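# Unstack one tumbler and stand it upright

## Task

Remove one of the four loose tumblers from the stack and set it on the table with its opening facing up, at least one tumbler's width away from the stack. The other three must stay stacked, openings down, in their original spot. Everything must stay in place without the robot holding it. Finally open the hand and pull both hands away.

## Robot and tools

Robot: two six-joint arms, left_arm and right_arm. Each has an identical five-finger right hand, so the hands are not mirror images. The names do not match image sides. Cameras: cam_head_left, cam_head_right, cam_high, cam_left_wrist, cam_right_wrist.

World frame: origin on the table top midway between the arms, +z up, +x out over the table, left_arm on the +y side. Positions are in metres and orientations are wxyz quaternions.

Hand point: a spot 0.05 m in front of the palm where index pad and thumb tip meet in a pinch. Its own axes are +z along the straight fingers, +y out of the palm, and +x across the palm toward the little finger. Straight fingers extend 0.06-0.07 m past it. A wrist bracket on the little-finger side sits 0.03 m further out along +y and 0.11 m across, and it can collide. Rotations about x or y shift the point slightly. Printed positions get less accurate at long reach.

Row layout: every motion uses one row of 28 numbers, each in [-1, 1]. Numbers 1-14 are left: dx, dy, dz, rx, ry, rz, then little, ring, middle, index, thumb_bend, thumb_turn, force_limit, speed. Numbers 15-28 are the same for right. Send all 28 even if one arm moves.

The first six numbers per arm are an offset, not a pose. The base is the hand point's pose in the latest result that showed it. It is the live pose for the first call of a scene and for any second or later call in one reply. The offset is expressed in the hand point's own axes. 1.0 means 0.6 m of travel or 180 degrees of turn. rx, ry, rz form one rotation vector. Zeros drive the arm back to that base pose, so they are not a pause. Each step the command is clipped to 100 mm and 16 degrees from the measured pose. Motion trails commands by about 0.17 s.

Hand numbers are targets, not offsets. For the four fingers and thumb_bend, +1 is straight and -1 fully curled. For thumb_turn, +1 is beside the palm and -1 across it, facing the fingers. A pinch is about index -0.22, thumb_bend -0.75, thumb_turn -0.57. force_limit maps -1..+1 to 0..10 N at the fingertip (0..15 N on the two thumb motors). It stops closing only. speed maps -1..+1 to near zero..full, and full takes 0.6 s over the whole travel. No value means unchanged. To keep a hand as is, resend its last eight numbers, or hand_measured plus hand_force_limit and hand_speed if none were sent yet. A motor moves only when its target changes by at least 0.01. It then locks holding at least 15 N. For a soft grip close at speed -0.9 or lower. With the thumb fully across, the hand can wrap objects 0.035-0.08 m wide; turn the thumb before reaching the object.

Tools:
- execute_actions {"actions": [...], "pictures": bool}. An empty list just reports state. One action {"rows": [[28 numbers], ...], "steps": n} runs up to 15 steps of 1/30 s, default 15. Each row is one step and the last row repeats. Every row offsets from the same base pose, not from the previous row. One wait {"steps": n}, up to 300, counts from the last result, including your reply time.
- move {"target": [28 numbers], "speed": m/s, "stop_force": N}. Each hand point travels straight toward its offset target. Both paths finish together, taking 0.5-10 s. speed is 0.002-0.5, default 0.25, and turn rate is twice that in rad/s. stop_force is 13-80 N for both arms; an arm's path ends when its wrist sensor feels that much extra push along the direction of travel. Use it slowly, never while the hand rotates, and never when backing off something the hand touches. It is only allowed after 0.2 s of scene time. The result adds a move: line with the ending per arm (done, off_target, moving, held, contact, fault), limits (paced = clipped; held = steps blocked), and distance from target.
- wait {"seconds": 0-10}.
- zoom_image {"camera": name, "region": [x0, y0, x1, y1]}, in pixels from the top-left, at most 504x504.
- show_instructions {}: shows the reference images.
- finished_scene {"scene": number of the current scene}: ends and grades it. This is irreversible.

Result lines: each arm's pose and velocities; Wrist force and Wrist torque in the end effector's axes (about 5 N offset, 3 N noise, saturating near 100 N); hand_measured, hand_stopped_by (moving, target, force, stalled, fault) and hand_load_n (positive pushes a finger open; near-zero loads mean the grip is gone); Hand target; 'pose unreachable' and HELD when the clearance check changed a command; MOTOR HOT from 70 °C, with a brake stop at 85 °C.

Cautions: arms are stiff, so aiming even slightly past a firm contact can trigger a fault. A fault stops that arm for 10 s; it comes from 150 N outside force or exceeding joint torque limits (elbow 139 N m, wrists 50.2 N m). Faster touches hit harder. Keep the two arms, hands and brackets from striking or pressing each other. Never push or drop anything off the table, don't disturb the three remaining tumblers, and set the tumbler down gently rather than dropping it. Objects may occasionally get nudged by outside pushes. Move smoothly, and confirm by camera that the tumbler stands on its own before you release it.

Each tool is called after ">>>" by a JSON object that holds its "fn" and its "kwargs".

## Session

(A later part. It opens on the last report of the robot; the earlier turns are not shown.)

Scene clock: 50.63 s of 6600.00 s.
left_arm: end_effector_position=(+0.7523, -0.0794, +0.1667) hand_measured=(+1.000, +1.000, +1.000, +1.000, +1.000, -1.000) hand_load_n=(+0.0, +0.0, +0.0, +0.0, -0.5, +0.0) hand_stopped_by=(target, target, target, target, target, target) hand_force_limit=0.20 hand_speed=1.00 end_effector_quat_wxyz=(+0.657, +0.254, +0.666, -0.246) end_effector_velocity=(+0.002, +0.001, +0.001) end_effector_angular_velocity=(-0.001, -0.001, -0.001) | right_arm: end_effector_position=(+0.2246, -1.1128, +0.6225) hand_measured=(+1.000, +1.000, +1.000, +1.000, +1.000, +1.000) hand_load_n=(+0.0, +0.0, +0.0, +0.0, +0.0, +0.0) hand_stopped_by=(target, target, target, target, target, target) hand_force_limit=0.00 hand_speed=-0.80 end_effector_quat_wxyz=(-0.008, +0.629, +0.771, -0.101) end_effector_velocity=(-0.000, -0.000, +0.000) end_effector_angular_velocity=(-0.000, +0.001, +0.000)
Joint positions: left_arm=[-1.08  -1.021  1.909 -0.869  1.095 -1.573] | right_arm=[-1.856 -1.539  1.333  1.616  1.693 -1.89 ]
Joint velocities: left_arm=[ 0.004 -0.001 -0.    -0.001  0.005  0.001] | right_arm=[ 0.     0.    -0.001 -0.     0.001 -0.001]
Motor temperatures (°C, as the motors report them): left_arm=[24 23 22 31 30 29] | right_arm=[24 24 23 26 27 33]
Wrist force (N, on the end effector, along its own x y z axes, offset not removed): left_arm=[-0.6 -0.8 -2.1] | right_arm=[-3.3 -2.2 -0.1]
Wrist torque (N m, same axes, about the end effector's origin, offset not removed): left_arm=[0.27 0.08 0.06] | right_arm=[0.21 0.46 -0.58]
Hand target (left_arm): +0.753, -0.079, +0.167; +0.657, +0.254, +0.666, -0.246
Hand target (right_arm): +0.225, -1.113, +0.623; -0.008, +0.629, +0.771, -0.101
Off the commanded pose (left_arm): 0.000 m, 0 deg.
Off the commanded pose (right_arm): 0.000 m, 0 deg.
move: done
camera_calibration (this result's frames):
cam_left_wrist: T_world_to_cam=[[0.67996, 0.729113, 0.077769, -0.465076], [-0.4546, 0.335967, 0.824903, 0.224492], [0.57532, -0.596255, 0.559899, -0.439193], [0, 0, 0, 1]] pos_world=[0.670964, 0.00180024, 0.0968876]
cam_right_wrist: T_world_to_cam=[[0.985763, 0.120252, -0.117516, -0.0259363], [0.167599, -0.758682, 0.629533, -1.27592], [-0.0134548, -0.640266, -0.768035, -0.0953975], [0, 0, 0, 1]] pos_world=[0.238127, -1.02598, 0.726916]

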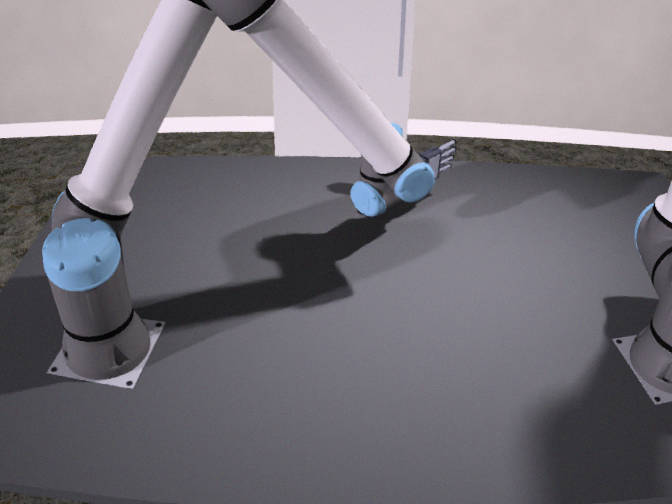

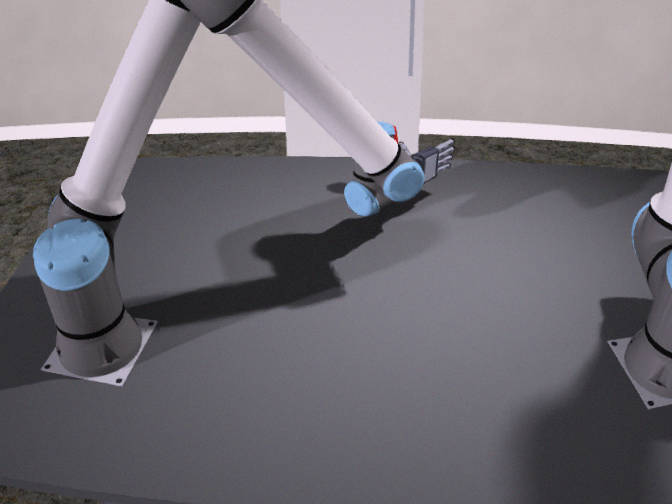

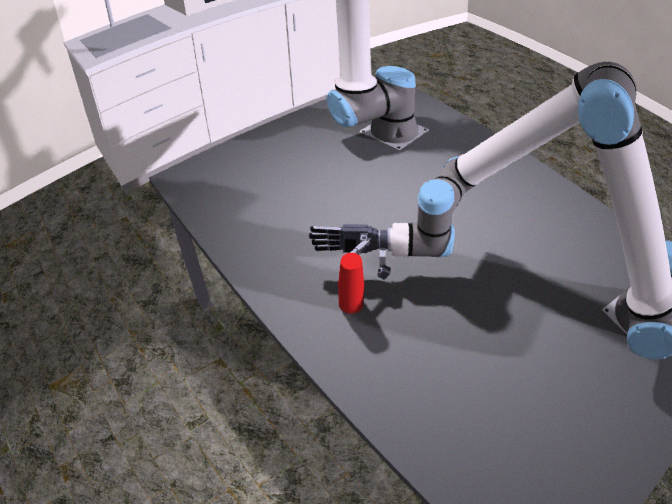

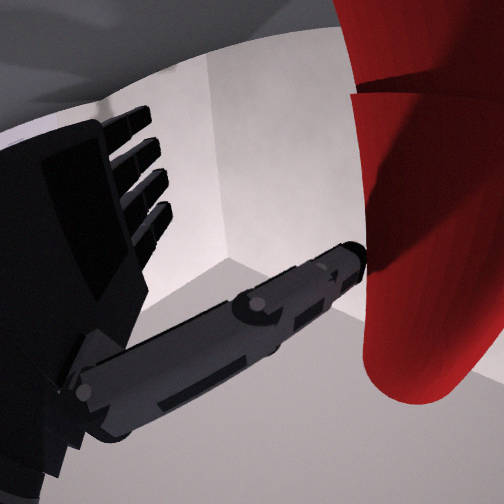

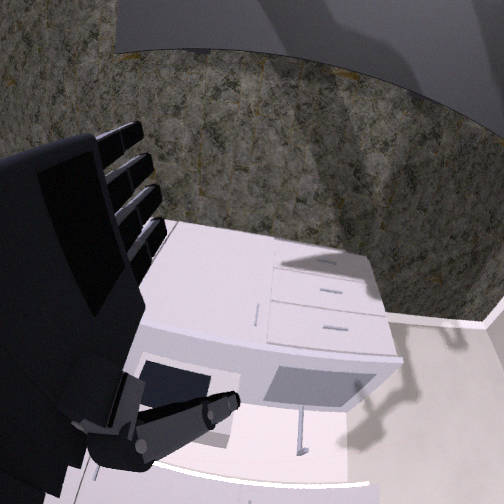

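Still touching; go further forward.

>>> {"fn": "move", "kwargs": {"target": [0,-0.02,0,0,0,0,1,1,1,1,1,-1,0.2,1,0,0,0,0,0,0,1,1,1,1,1,1,0,-0.8], "speed": 0.03}}

>>> {"fn": "move", "kwargs": {"target": [0,0,0.06,0,0,0,1,1,1,1,1,-1,0.2,1,0,0,0,0,0,0,1,1,1,1,1,1,0,-0.8], "speed": 0.04}}

>>> {"fn": "move", "kwargs": {"target": [0,0.06,0,0,0,0,1,1,1,1,1,-1,0.2,1,0,0,0,0,0,0,1,1,1,1,1,1,0,-0.8], "speed": 0.03}}

Scene clock: 55.00 s of 6600.00 s.
left_arm: end_effector_position=(+0.7446, -0.0883, +0.1667) hand_measured=(+1.000, +1.000, +1.000, +1.000, +1.000, -1.000) hand_load_n=(+0.0, +0.0, +0.0, +0.0, -0.5, -0.5) hand_stopped_by=(target, target, target, target, target, target) hand_force_limit=0.20 hand_speed=1.00 end_effector_quat_wxyz=(+0.657, +0.254, +0.666, -0.246) end_effector_velocity=(+0.000, -0.001, +0.000) end_effector_angular_velocity=(-0.000, +0.000, +0.002) | right_arm: end_effector_position=(+0.2246, -1.1128, +0.6225) hand_measured=(+1.000, +1.000, +1.000, +1.000, +1.000, +1.000) hand_load_n=(+0.0, +0.0, +0.0, +0.0, +0.0, +0.0) hand_stopped_by=(target, target, target, target, target, target) hand_force_limit=0.00 hand_speed=-0.80 end_effector_quat_wxyz=(-0.008, +0.629, +0.771, -0.101) end_effector_velocity=(-0.000, -0.000, +0.000) end_effector_angular_velocity=(-0.000, -0.000, -0.001)
Joint positions: left_arm=[-1.095 -1.018  1.904 -0.866  1.08  -1.574] | right_arm=[-1.856 -1.539  1.333  1.616  1.693 -1.89 ]
Joint velocities: left_arm=[-0.001  0.001 -0.002  0.001 -0.003 -0.   ] | right_arm=[-0.     0.    -0.     0.    -0.     0.001]
Motor temperatures (°C, as the motors report them): left_arm=[24 23 22 31 30 29] | right_arm=[24 24 23 26 27 33]
Wrist force (N, on the end effector, along its own x y z axes, offset not removed): left_arm=[-1.2 -4.0 0.0] | right_arm=[2.8 1.0 0.3]
Wrist torque (N m, same axes, about the end effector's origin, offset not removed): left_arm=[-0.31 0.22 -0.11] | right_arm=[0.51 -0.29 0.06]
Hand target (left_arm): +0.744, -0.088, +0.167; +0.657, +0.254, +0.666, -0.246
Hand target (right_arm): +0.225, -1.113, +0.623; -0.008, +0.629, +0.771, -0.101
Off the commanded pose (left_arm): 0.000 m, 0 deg.
Off the commanded pose (right_arm): 0.000 m, 0 deg.
After step 90, 0.57 s passed at rest.
move: done
camera_calibration (this result's frames):
cam_left_wrist: T_world_to_cam=[[0.679968, 0.729104, 0.0777874, -0.453343], [-0.454612, 0.335967, 0.824897, 0.223983], [0.575302, -0.596266, 0.559906, -0.43994], [0, 0, 0, 1]] pos_world=[0.663182, -0.0070377, 0.0968263]
cam_right_wrist: T_world_to_cam=[[0.985763, 0.120252, -0.117516, -0.0259365], [0.167599, -0.758682, 0.629533, -1.27592], [-0.0134549, -0.640266, -0.768035, -0.0953975], [0, 0, 0, 1]] pos_world=[0.238127, -1.02598, 0.726916]

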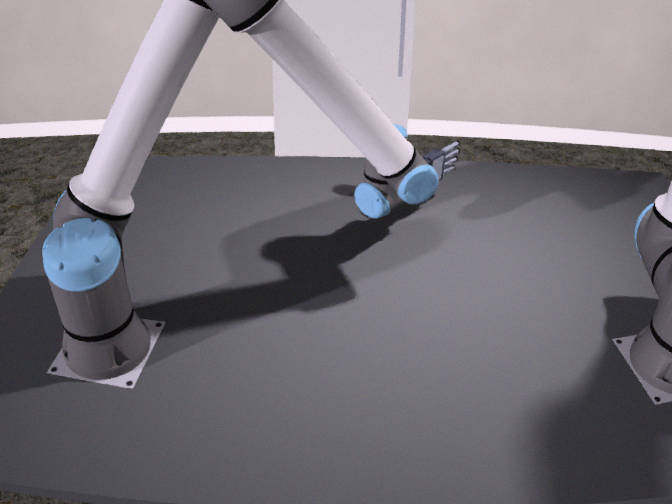

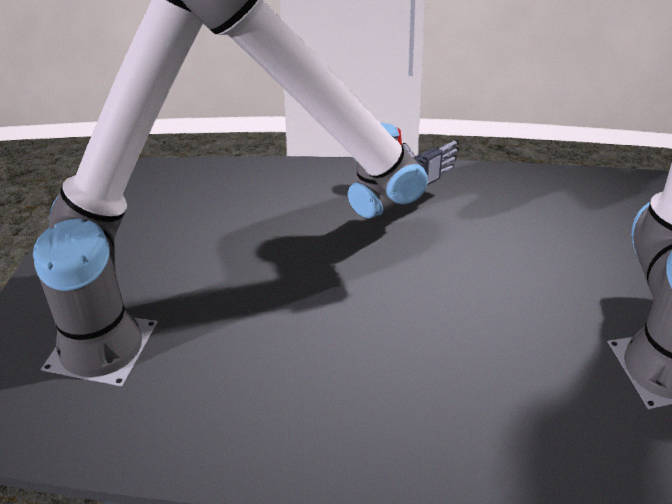

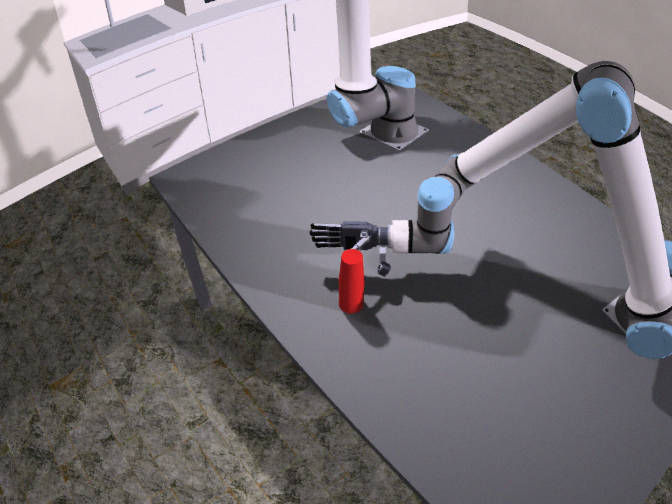

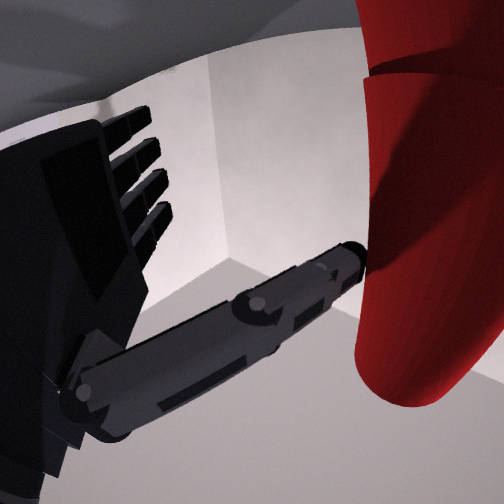

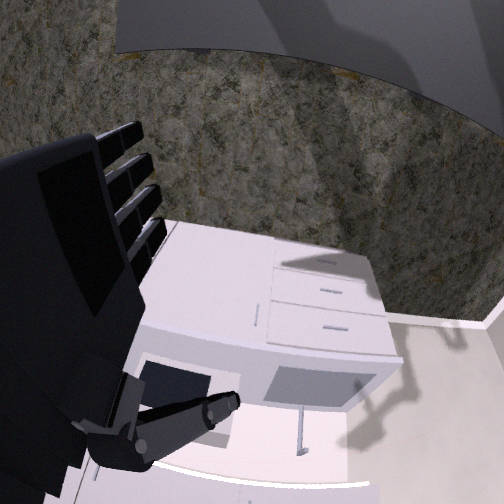

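Scene clock: 56.27 s of 6600.00 s.
left_arm: end_effector_position=(+0.7714, -0.1119, +0.1660) hand_measured=(+1.000, +1.000, +1.000, +1.000, +1.000, -1.000) hand_load_n=(+0.0, +0.0, +0.0, +0.0, +0.0, +0.0) hand_stopped_by=(target, target, target, target, target, target) hand_force_limit=0.20 hand_speed=1.00 end_effector_quat_wxyz=(+0.657, +0.254, +0.666, -0.246) end_effector_velocity=(+0.003, -0.001, +0.000) end_effector_angular_velocity=(-0.000, -0.000, +0.001) | right_arm: end_effector_position=(+0.2246, -1.1128, +0.6225) hand_measured=(+1.000, +1.000, +1.000, +1.000, +1.000, +1.000) hand_load_n=(+0.0, +0.0, +0.0, +0.0, +0.0, +0.0) hand_stopped_by=(target, target, target, target, target, target) hand_force_limit=0.00 hand_speed=-0.80 end_effector_quat_wxyz=(-0.008, +0.629, +0.771, -0.101) end_effector_velocity=(+0.000, +0.000, +0.000) end_effector_angular_velocity=(-0.000, -0.000, +0.001)
Joint positions: left_arm=[-1.072 -0.978  1.829 -0.832  1.103 -1.573] | right_arm=[-1.856 -1.539  1.333  1.616  1.693 -1.89 ]
Joint velocities: left_arm=[ 0.003  0.002 -0.005  0.003  0.002  0.   ] | right_arm=[ 0.    -0.    -0.     0.    -0.    -0.001]
Motor temperatures (°C, as the motors report them): left_arm=[24 23 22 31 30 29] | right_arm=[24 24 23 26 27 33]
Wrist force (N, on the end effector, along its own x y z axes, offset not removed): left_arm=[-2.3 -1.9 -0.7] | right_arm=[-0.1 -3.9 -1.9]
Wrist torque (N m, same axes, about the end effector's origin, offset not removed): left_arm=[0.10 0.20 -0.15] | right_arm=[-0.06 0.17 -0.36]
Hand target (left_arm): +0.772, -0.112, +0.166; +0.657, +0.254, +0.666, -0.246
Hand target (right_arm): +0.225, -1.113, +0.623; -0.008, +0.629, +0.771, -0.101
Off the commanded pose (left_arm): 0.000 m, 0 deg.
Off the commanded pose (right_arm): 0.000 m, 0 deg.
move: done
camera_calibration (this result's frames):
cam_left_wrist: T_world_to_cam=[[0.679966, 0.729105, 0.0777938, -0.454338], [-0.454626, 0.335972, 0.824887, 0.244634], [0.575293, -0.596262, 0.559919, -0.469082], [0, 0, 0, 1]] pos_world=[0.690011, -0.0306258, 0.0961971]
cam_right_wrist: T_world_to_cam=[[0.985763, 0.120252, -0.117516, -0.0259362], [0.1676, -0.758682, 0.629533, -1.27592], [-0.0134547, -0.640266, -0.768035, -0.0953974], [0, 0, 0, 1]] pos_world=[0.238127, -1.02598, 0.726916]

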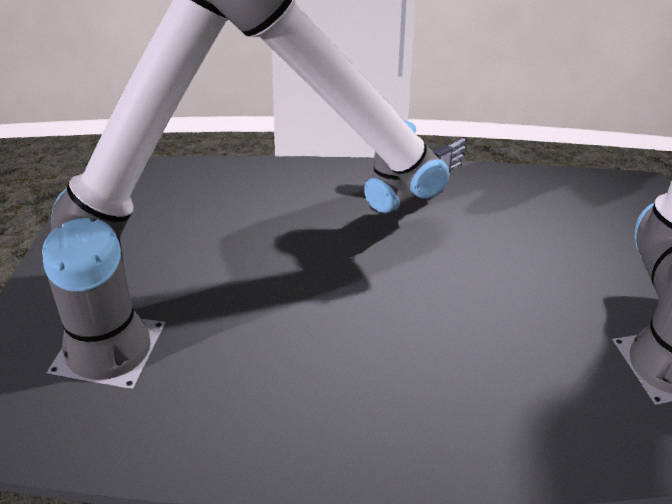

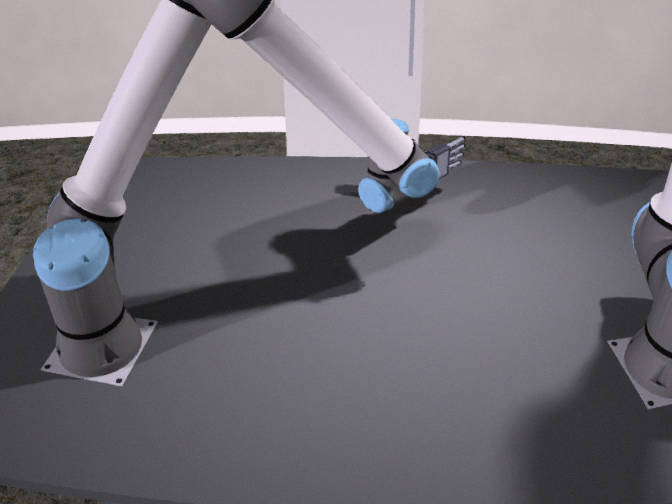

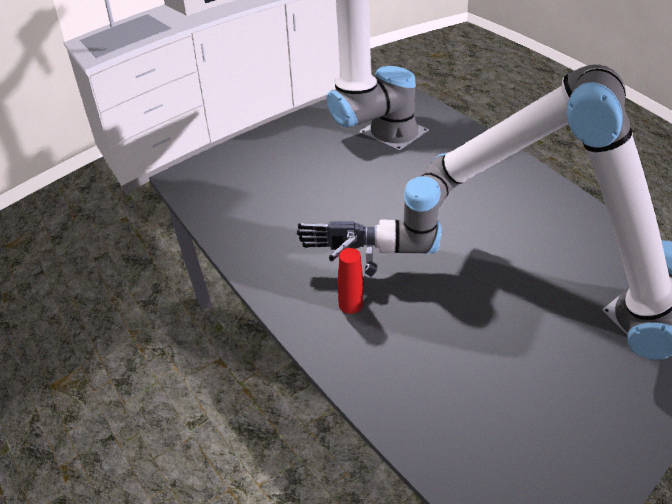

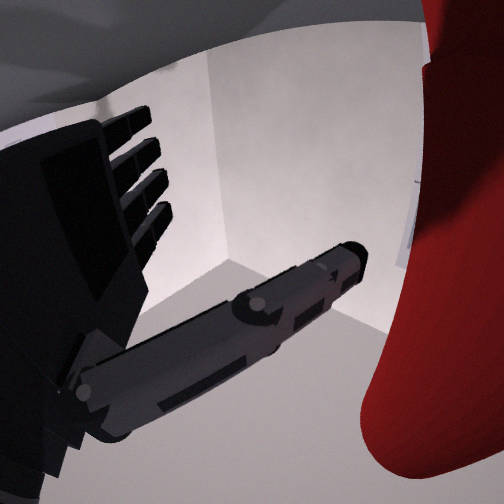

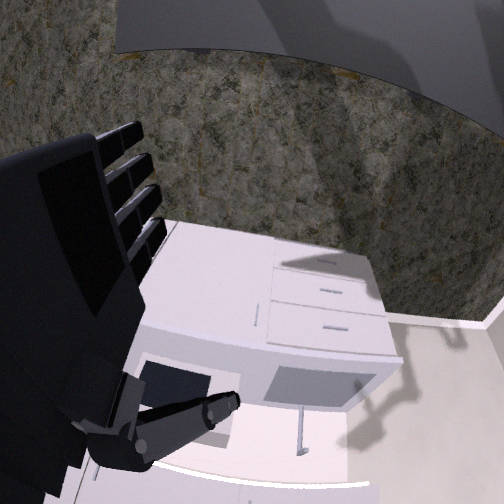

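Scene clock: 57.80 s of 6600.00 s.
left_arm: end_effector_position=(+0.7950, -0.0850, +0.1662) hand_measured=(+1.000, +1.000, +1.000, +1.000, +1.000, -1.000) hand_load_n=(+0.0, +0.0, +0.0, +0.0, +0.0, +0.0) hand_stopped_by=(target, target, target, target, target, target) hand_force_limit=0.20 hand_speed=1.00 end_effector_quat_wxyz=(+0.657, +0.254, +0.666, -0.246) end_effector_velocity=(+0.001, +0.001, +0.001) end_effector_angular_velocity=(-0.001, -0.001, -0.000) | right_arm: end_effector_position=(+0.2246, -1.1128, +0.6225) hand_measured=(+1.000, +1.000, +1.000, +1.000, +1.000, +1.000) hand_load_n=(+0.0, +0.0, +0.0, +0.0, +0.0, +0.0) hand_stopped_by=(target, target, target, target, target, target) hand_force_limit=0.00 hand_speed=-0.80 end_effector_quat_wxyz=(-0.008, +0.629, +0.771, -0.101) end_effector_velocity=(-0.000, -0.000, +0.000) end_effector_angular_velocity=(-0.000, -0.000, -0.000)
Joint positions: left_arm=[-1.026 -0.987  1.845 -0.84   1.149 -1.572] | right_arm=[-1.856 -1.539  1.333  1.616  1.693 -1.89 ]
Joint velocities: left_arm=[ 0.002 -0.001  0.    -0.     0.003  0.001] | right_arm=[-0. -0. -0.  0. -0.  0.]
Motor temperatures (°C, as the motors report them): left_arm=[24 23 22 31 30 29] | right_arm=[24 24 23 26 27 33]
Wrist force (N, on the end effector, along its own x y z axes, offset not removed): left_arm=[-3.3 -4.3 -2.0] | right_arm=[-1.3 -3.2 0.4]
Wrist torque (N m, same axes, about the end effector's origin, offset not removed): left_arm=[-0.18 0.44 -0.30] | right_arm=[-0.46 0.63 -0.61]
Hand target (left_arm): +0.795, -0.085, +0.166; +0.657, +0.254, +0.666, -0.246
Hand target (right_arm): +0.225, -1.113, +0.623; -0.008, +0.629, +0.771, -0.101
Off the commanded pose (left_arm): 0.000 m, 0 deg.
Off the commanded pose (right_arm): 0.000 m, 0 deg.
move: done
camera_calibration (this result's frames):
cam_left_wrist: T_world_to_cam=[[0.679958, 0.729112, 0.0777997, -0.489965], [-0.454637, 0.335968, 0.824882, 0.246185], [0.575294, -0.596256, 0.559925, -0.466792], [0, 0, 0, 1]] pos_world=[0.713622, -0.00379834, 0.0964144]
cam_right_wrist: T_world_to_cam=[[0.985763, 0.120252, -0.117516, -0.0259363], [0.167599, -0.758682, 0.629533, -1.27592], [-0.0134547, -0.640266, -0.768035, -0.0953975], [0, 0, 0, 1]] pos_world=[0.238127, -1.02598, 0.726916]

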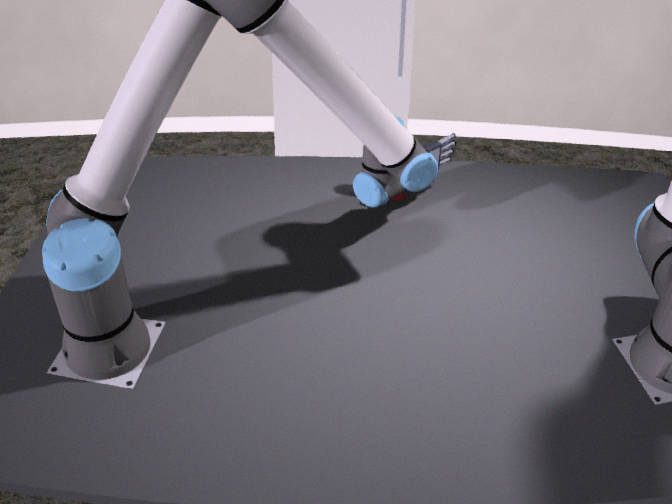

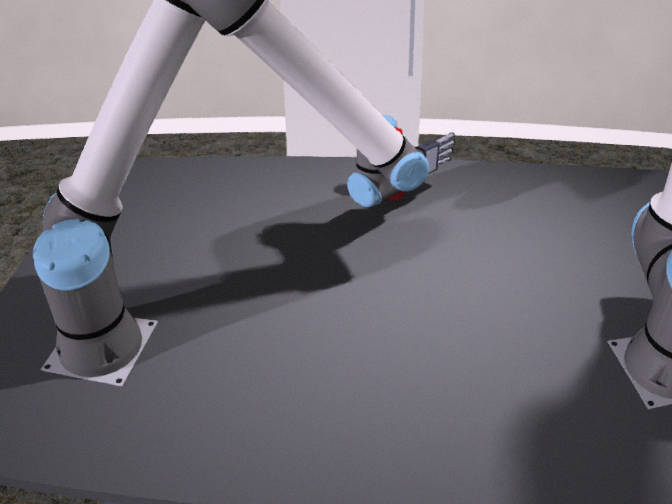

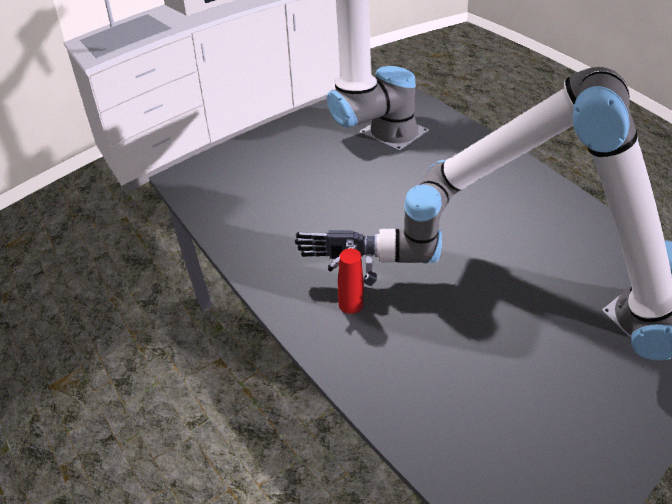

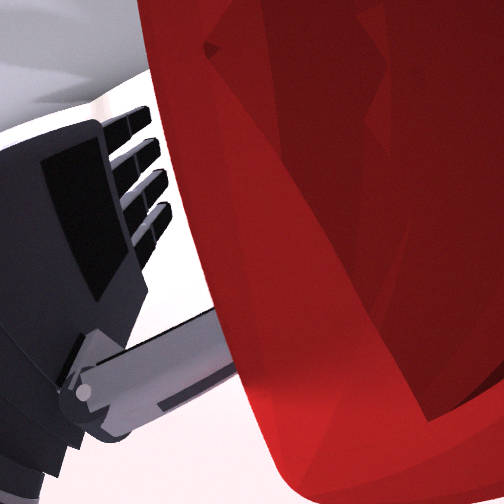

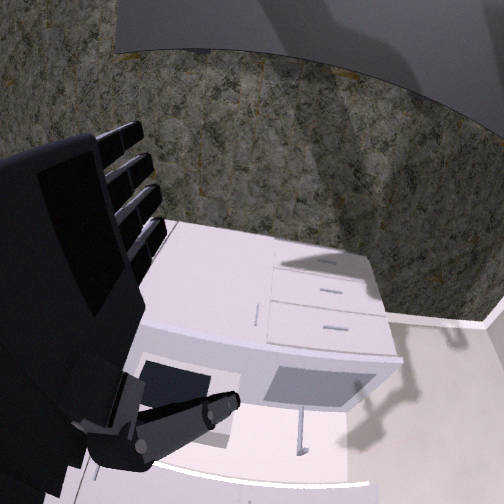

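>>> {"fn": "move", "kwargs": {"target": [0,-0.11,0,0,0,0,1,1,1,1,1,-1,0.2,1,0,0,0,0,0,0,1,1,1,1,1,1,0,-0.8], "speed": 0.04}}

>>> {"fn": "move", "kwargs": {"target": [0,0,-0.15,0,0,0,1,1,1,1,1,-1,0.2,1,0,0,0,0,0,0,1,1,1,1,1,1,0,-0.8], "speed": 0.05}}

>>> {"fn": "move", "kwargs": {"target": [0,0.1,0,0,0,0,1,1,1,1,1,-1,0.2,1,0,0,0,0,0,0,1,1,1,1,1,1,0,-0.8], "speed": 0.03}}

Scene clock: 70.70 s of 6600.00 s.
left_arm: end_effector_position=(+0.7516, -0.1344, +0.1659) hand_measured=(+1.000, +1.000, +1.000, +1.000, +1.000, -1.000) hand_load_n=(+0.0, +0.0, +0.0, +0.0, +0.0, +0.0) hand_stopped_by=(target, target, target, target, target, target) hand_force_limit=0.20 hand_speed=1.00 end_effector_quat_wxyz=(+0.657, +0.254, +0.666, -0.246) end_effector_velocity=(-0.002, -0.004, +0.001) end_effector_angular_velocity=(-0.002, -0.001, -0.002) | right_arm: end_effector_position=(+0.2246, -1.1128, +0.6225) hand_measured=(+1.000, +1.000, +1.000, +1.000, +1.000, +1.000) hand_load_n=(+0.0, +0.0, +0.0, +0.0, +0.0, +0.0) hand_stopped_by=(target, target, target, target, target, target) hand_force_limit=0.00 hand_speed=-0.80 end_effector_quat_wxyz=(-0.008, +0.629, +0.771, -0.101) end_effector_velocity=(+0.000, -0.000, -0.000) end_effector_angular_velocity=(+0.001, -0.001, +0.001)
Joint positions: left_arm=[-1.108 -0.969  1.813 -0.824  1.067 -1.574] | right_arm=[-1.856 -1.539  1.333  1.616  1.693 -1.89 ]
Joint velocities: left_arm=[-0.004  0.001 -0.003  0.001 -0.001 -0.   ] | right_arm=[ 0.     0.     0.     0.    -0.001 -0.001]
Motor temperatures (°C, as the motors report them): left_arm=[24 23 22 31 30 29] | right_arm=[24 24 23 26 27 33]
Wrist force (N, on the end effector, along its own x y z axes, offset not removed): left_arm=[-2.1 -3.4 -1.4] | right_arm=[-4.8 -0.9 -3.4]
Wrist torque (N m, same axes, about the end effector's origin, offset not removed): left_arm=[-0.13 0.26 -0.14] | right_arm=[0.14 0.91 -0.52]
Hand target (left_arm): +0.751, -0.135, +0.166; +0.657, +0.254, +0.666, -0.246
Hand target (right_arm): +0.225, -1.113, +0.623; -0.008, +0.629, +0.771, -0.101
Off the commanded pose (left_arm): 0.000 m, 0 deg.
Off the commanded pose (right_arm): 0.000 m, 0 deg.
After step 90, 7.87 s passed at rest.
move: done
camera_calibration (this result's frames):
cam_left_wrist: T_world_to_cam=[[0.679968, 0.729104, 0.0777855, -0.42441], [-0.454621, 0.33598, 0.824886, 0.243331], [0.575293, -0.59626, 0.559922, -0.471005], [0, 0, 0, 1]] pos_world=[0.670176, -0.0531565, 0.0960186]
cam_right_wrist: T_world_to_cam=[[0.985763, 0.120252, -0.117516, -0.0259362], [0.1676, -0.758682, 0.629533, -1.27592], [-0.0134547, -0.640266, -0.768035, -0.0953974], [0, 0, 0, 1]] pos_world=[0.238127, -1.02598, 0.726916]

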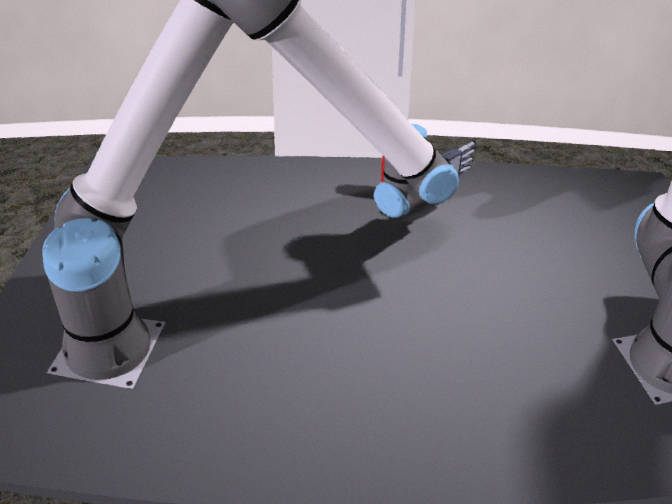

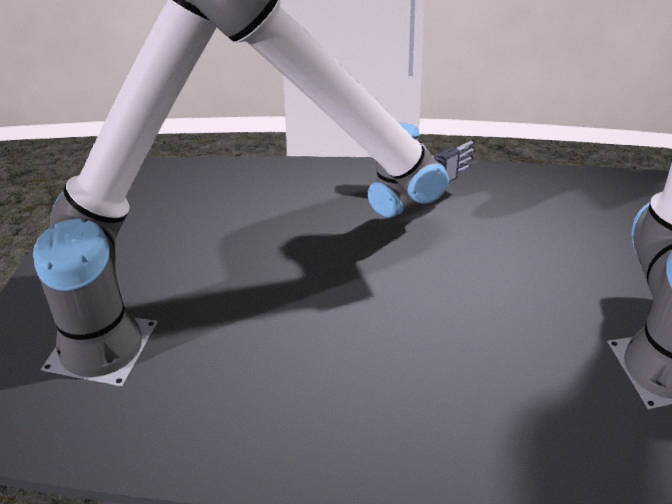

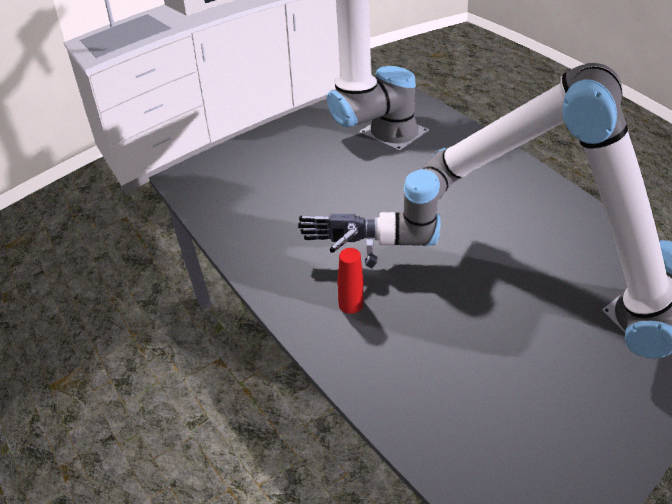

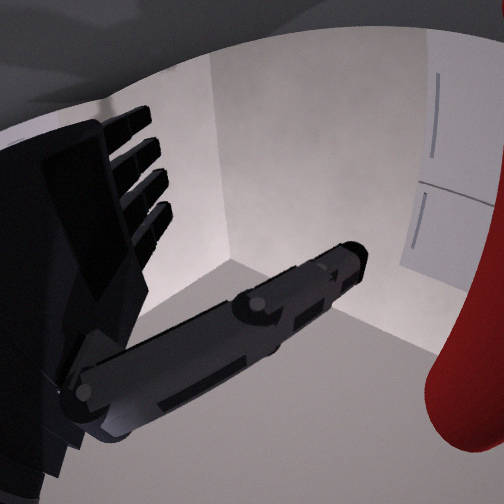

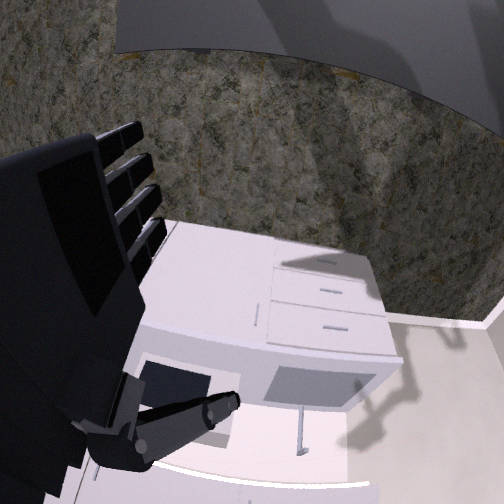

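Scene clock: 72.90 s of 6600.00 s.
left_arm: end_effector_position=(+0.6842, -0.0751, +0.1674) hand_measured=(+1.000, +1.000, +1.000, +1.000, +1.000, -1.000) hand_load_n=(+0.0, +0.0, +0.0, +0.0, +0.0, +0.0) hand_stopped_by=(target, target, target, target, target, target) hand_force_limit=0.20 hand_speed=1.00 end_effector_quat_wxyz=(+0.657, +0.254, +0.666, -0.246) end_effector_velocity=(-0.002, +0.003, -0.001) end_effector_angular_velocity=(+0.001, +0.001, +0.001) | right_arm: end_effector_position=(+0.2246, -1.1128, +0.6225) hand_measured=(+1.000, +1.000, +1.000, +1.000, +1.000, +1.000) hand_load_n=(+0.0, +0.0, +0.0, +0.0, +0.0, +0.0) hand_stopped_by=(target, target, target, target, target, target) hand_force_limit=0.00 hand_speed=-0.80 end_effector_quat_wxyz=(-0.008, +0.629, +0.771, -0.101) end_effector_velocity=(-0.000, +0.000, -0.000) end_effector_angular_velocity=(+0.000, +0.001, -0.000)
Joint positions: left_arm=[-1.176 -1.069  1.995 -0.907  0.999 -1.576] | right_arm=[-1.856 -1.539  1.333  1.616  1.693 -1.89 ]
Joint velocities: left_arm=[-0.002 -0.003  0.006 -0.002 -0.004 -0.001] | right_arm=[-0.     0.     0.     0.     0.001 -0.   ]
Motor temperatures (°C, as the motors report them): left_arm=[24 23 22 31 30 29] | right_arm=[24 24 23 26 27 33]
Wrist force (N, on the end effector, along its own x y z axes, offset not removed): left_arm=[-1.2 -3.7 -1.6] | right_arm=[2.9 -3.8 -1.0]
Wrist torque (N m, same axes, about the end effector's origin, offset not removed): left_arm=[-0.27 0.12 -0.05] | right_arm=[-0.19 -0.30 -0.30]
Hand target (left_arm): +0.684, -0.075, +0.167; +0.657, +0.254, +0.666, -0.246
Hand target (right_arm): +0.225, -1.113, +0.623; -0.008, +0.629, +0.771, -0.101
Off the commanded pose (left_arm): 0.000 m, 0 deg.
Off the commanded pose (right_arm): 0.000 m, 0 deg.
move: done
camera_calibration (this result's frames):
cam_left_wrist: T_world_to_cam=[[0.679973, 0.729101, 0.0777709, -0.421921], [-0.454599, 0.335978, 0.824899, 0.191468], [0.575305, -0.596263, 0.559905, -0.397795], [0, 0, 0, 1]] pos_world=[0.60279, 0.00610351, 0.0975994]
cam_right_wrist: T_world_to_cam=[[0.985763, 0.120252, -0.117516, -0.0259363], [0.167599, -0.758682, 0.629533, -1.27592], [-0.0134547, -0.640266, -0.768035, -0.0953975], [0, 0, 0, 1]] pos_world=[0.238127, -1.02598, 0.726916]

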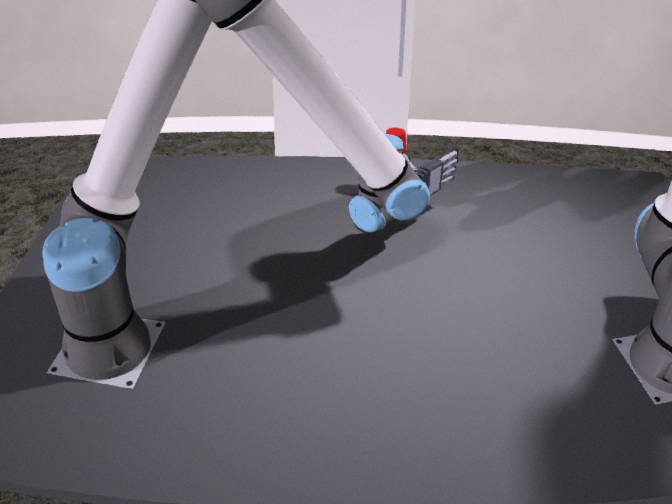

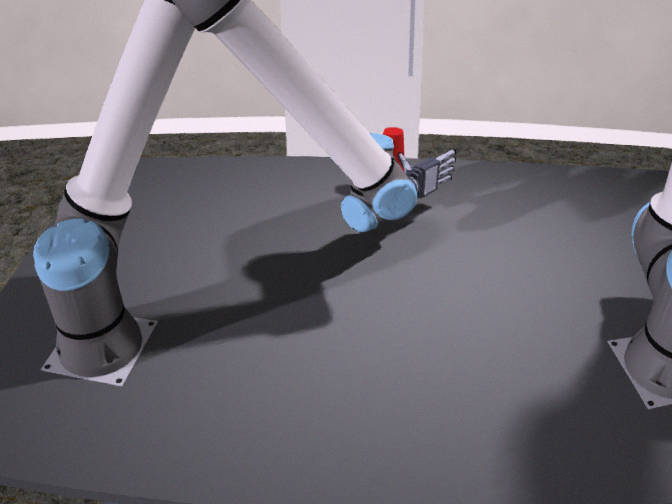

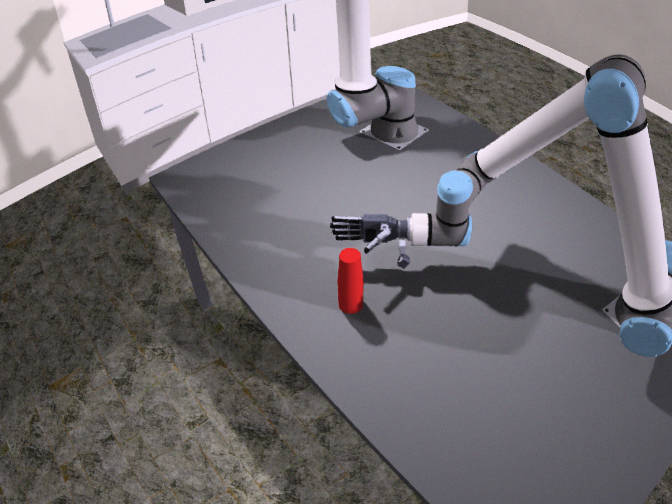

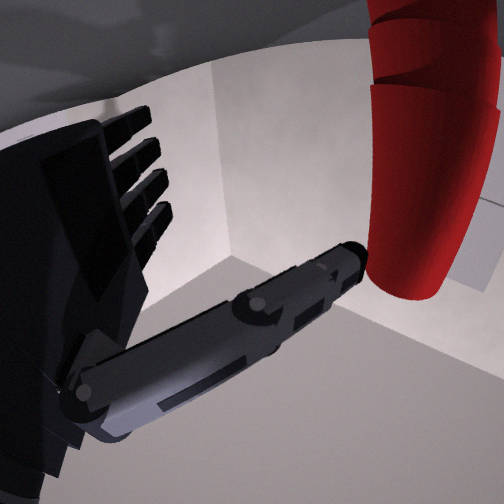

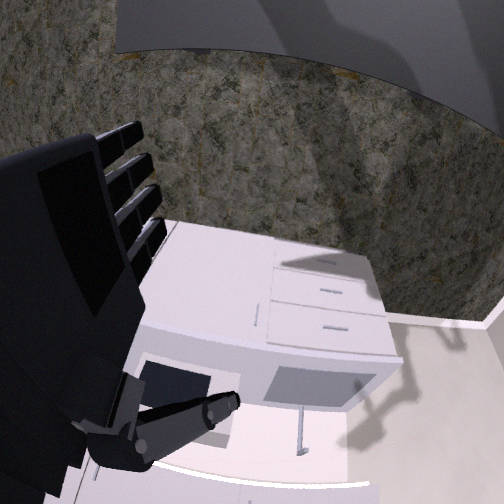

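Scene clock: 75.23 s of 6600.00 s.
left_arm: end_effector_position=(+0.7236, -0.0303, +0.1678) hand_measured=(+1.000, +1.000, +1.000, +1.000, +1.000, -1.000) hand_load_n=(+0.0, +0.0, +0.0, +0.0, +0.0, +0.0) hand_stopped_by=(target, target, target, target, target, target) hand_force_limit=0.20 hand_speed=1.00 end_effector_quat_wxyz=(+0.657, +0.254, +0.666, -0.246) end_effector_velocity=(+0.002, +0.003, -0.001) end_effector_angular_velocity=(+0.001, +0.001, +0.002) | right_arm: end_effector_position=(+0.2246, -1.1128, +0.6225) hand_measured=(+1.000, +1.000, +1.000, +1.000, +1.000, +1.000) hand_load_n=(+0.0, +0.0, +0.0, +0.0, +0.0, +0.0) hand_stopped_by=(target, target, target, target, target, target) hand_force_limit=0.00 hand_speed=-0.80 end_effector_quat_wxyz=(-0.008, +0.629, +0.771, -0.101) end_effector_velocity=(+0.000, +0.000, +0.000) end_effector_angular_velocity=(-0.000, -0.001, -0.000)
Joint positions: left_arm=[-1.094 -1.086  2.027 -0.922  1.081 -1.574] | right_arm=[-1.856 -1.539  1.333  1.616  1.693 -1.89 ]
Joint velocities: left_arm=[ 0.005  0.     0.002 -0.     0.003 -0.   ] | right_arm=[-0.    -0.    -0.    -0.    -0.001 -0.   ]
Motor temperatures (°C, as the motors report them): left_arm=[24 23 22 31 30 29] | right_arm=[24 24 23 26 27 33]
Wrist force (N, on the end effector, along its own x y z axes, offset not removed): left_arm=[-2.0 -1.5 -0.6] | right_arm=[4.4 -3.2 -4.3]
Wrist torque (N m, same axes, about the end effector's origin, offset not removed): left_arm=[0.10 0.16 -0.11] | right_arm=[0.04 -0.38 -0.17]
Hand target (left_arm): +0.724, -0.030, +0.168; +0.657, +0.254, +0.666, -0.246
Hand target (right_arm): +0.225, -1.113, +0.623; -0.008, +0.629, +0.771, -0.101
Off the commanded pose (left_arm): 0.000 m, 0 deg.
Off the commanded pose (right_arm): 0.000 m, 0 deg.
move: done
camera_calibration (this result's frames):
cam_left_wrist: T_world_to_cam=[[0.679959, 0.729112, 0.0777849, -0.481482], [-0.454618, 0.335966, 0.824894, 0.194058], [0.575307, -0.596256, 0.559911, -0.393967], [0, 0, 0, 1]] pos_world=[0.642262, 0.050952, 0.097961]
cam_right_wrist: T_world_to_cam=[[0.985763, 0.120252, -0.117516, -0.0259363], [0.167599, -0.758682, 0.629533, -1.27592], [-0.0134547, -0.640266, -0.768035, -0.0953976], [0, 0, 0, 1]] pos_world=[0.238127, -1.02598, 0.726916]

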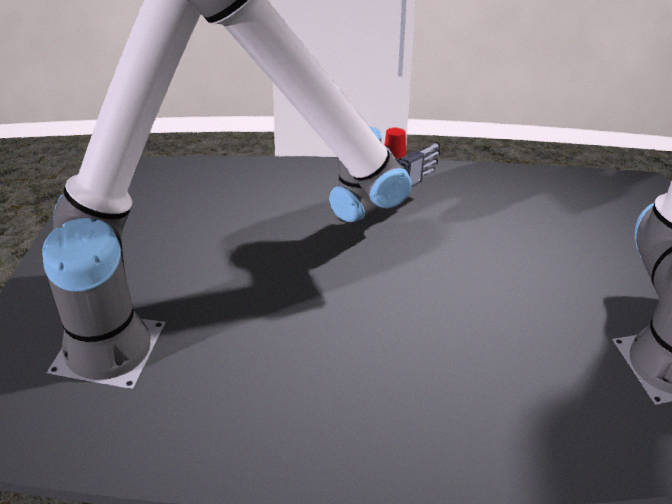

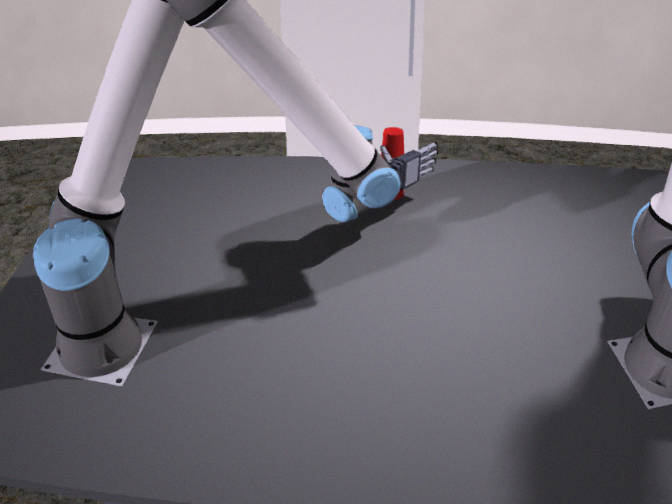

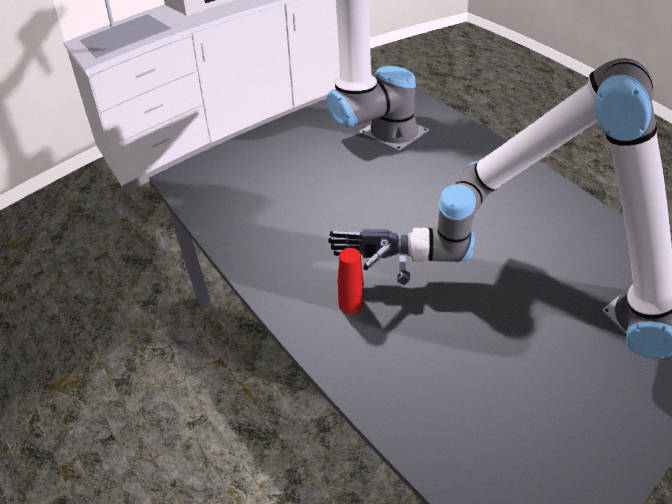

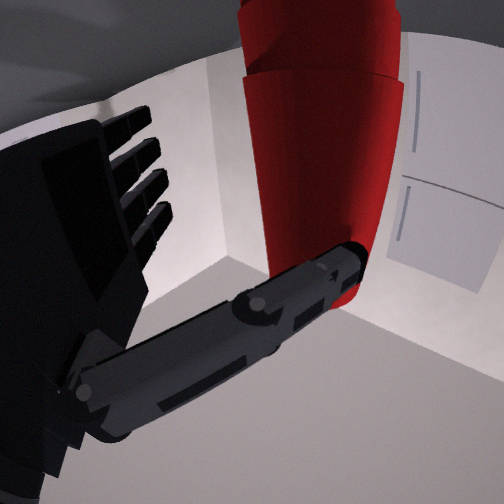

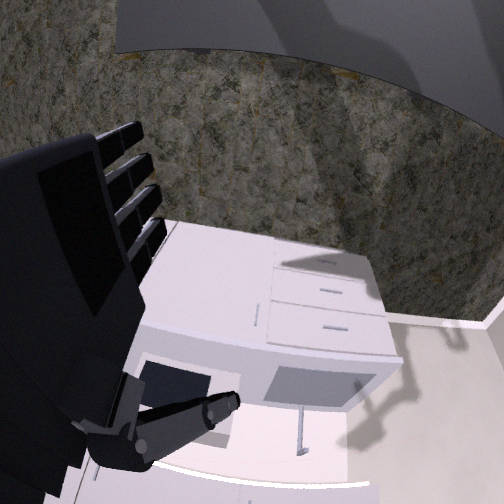

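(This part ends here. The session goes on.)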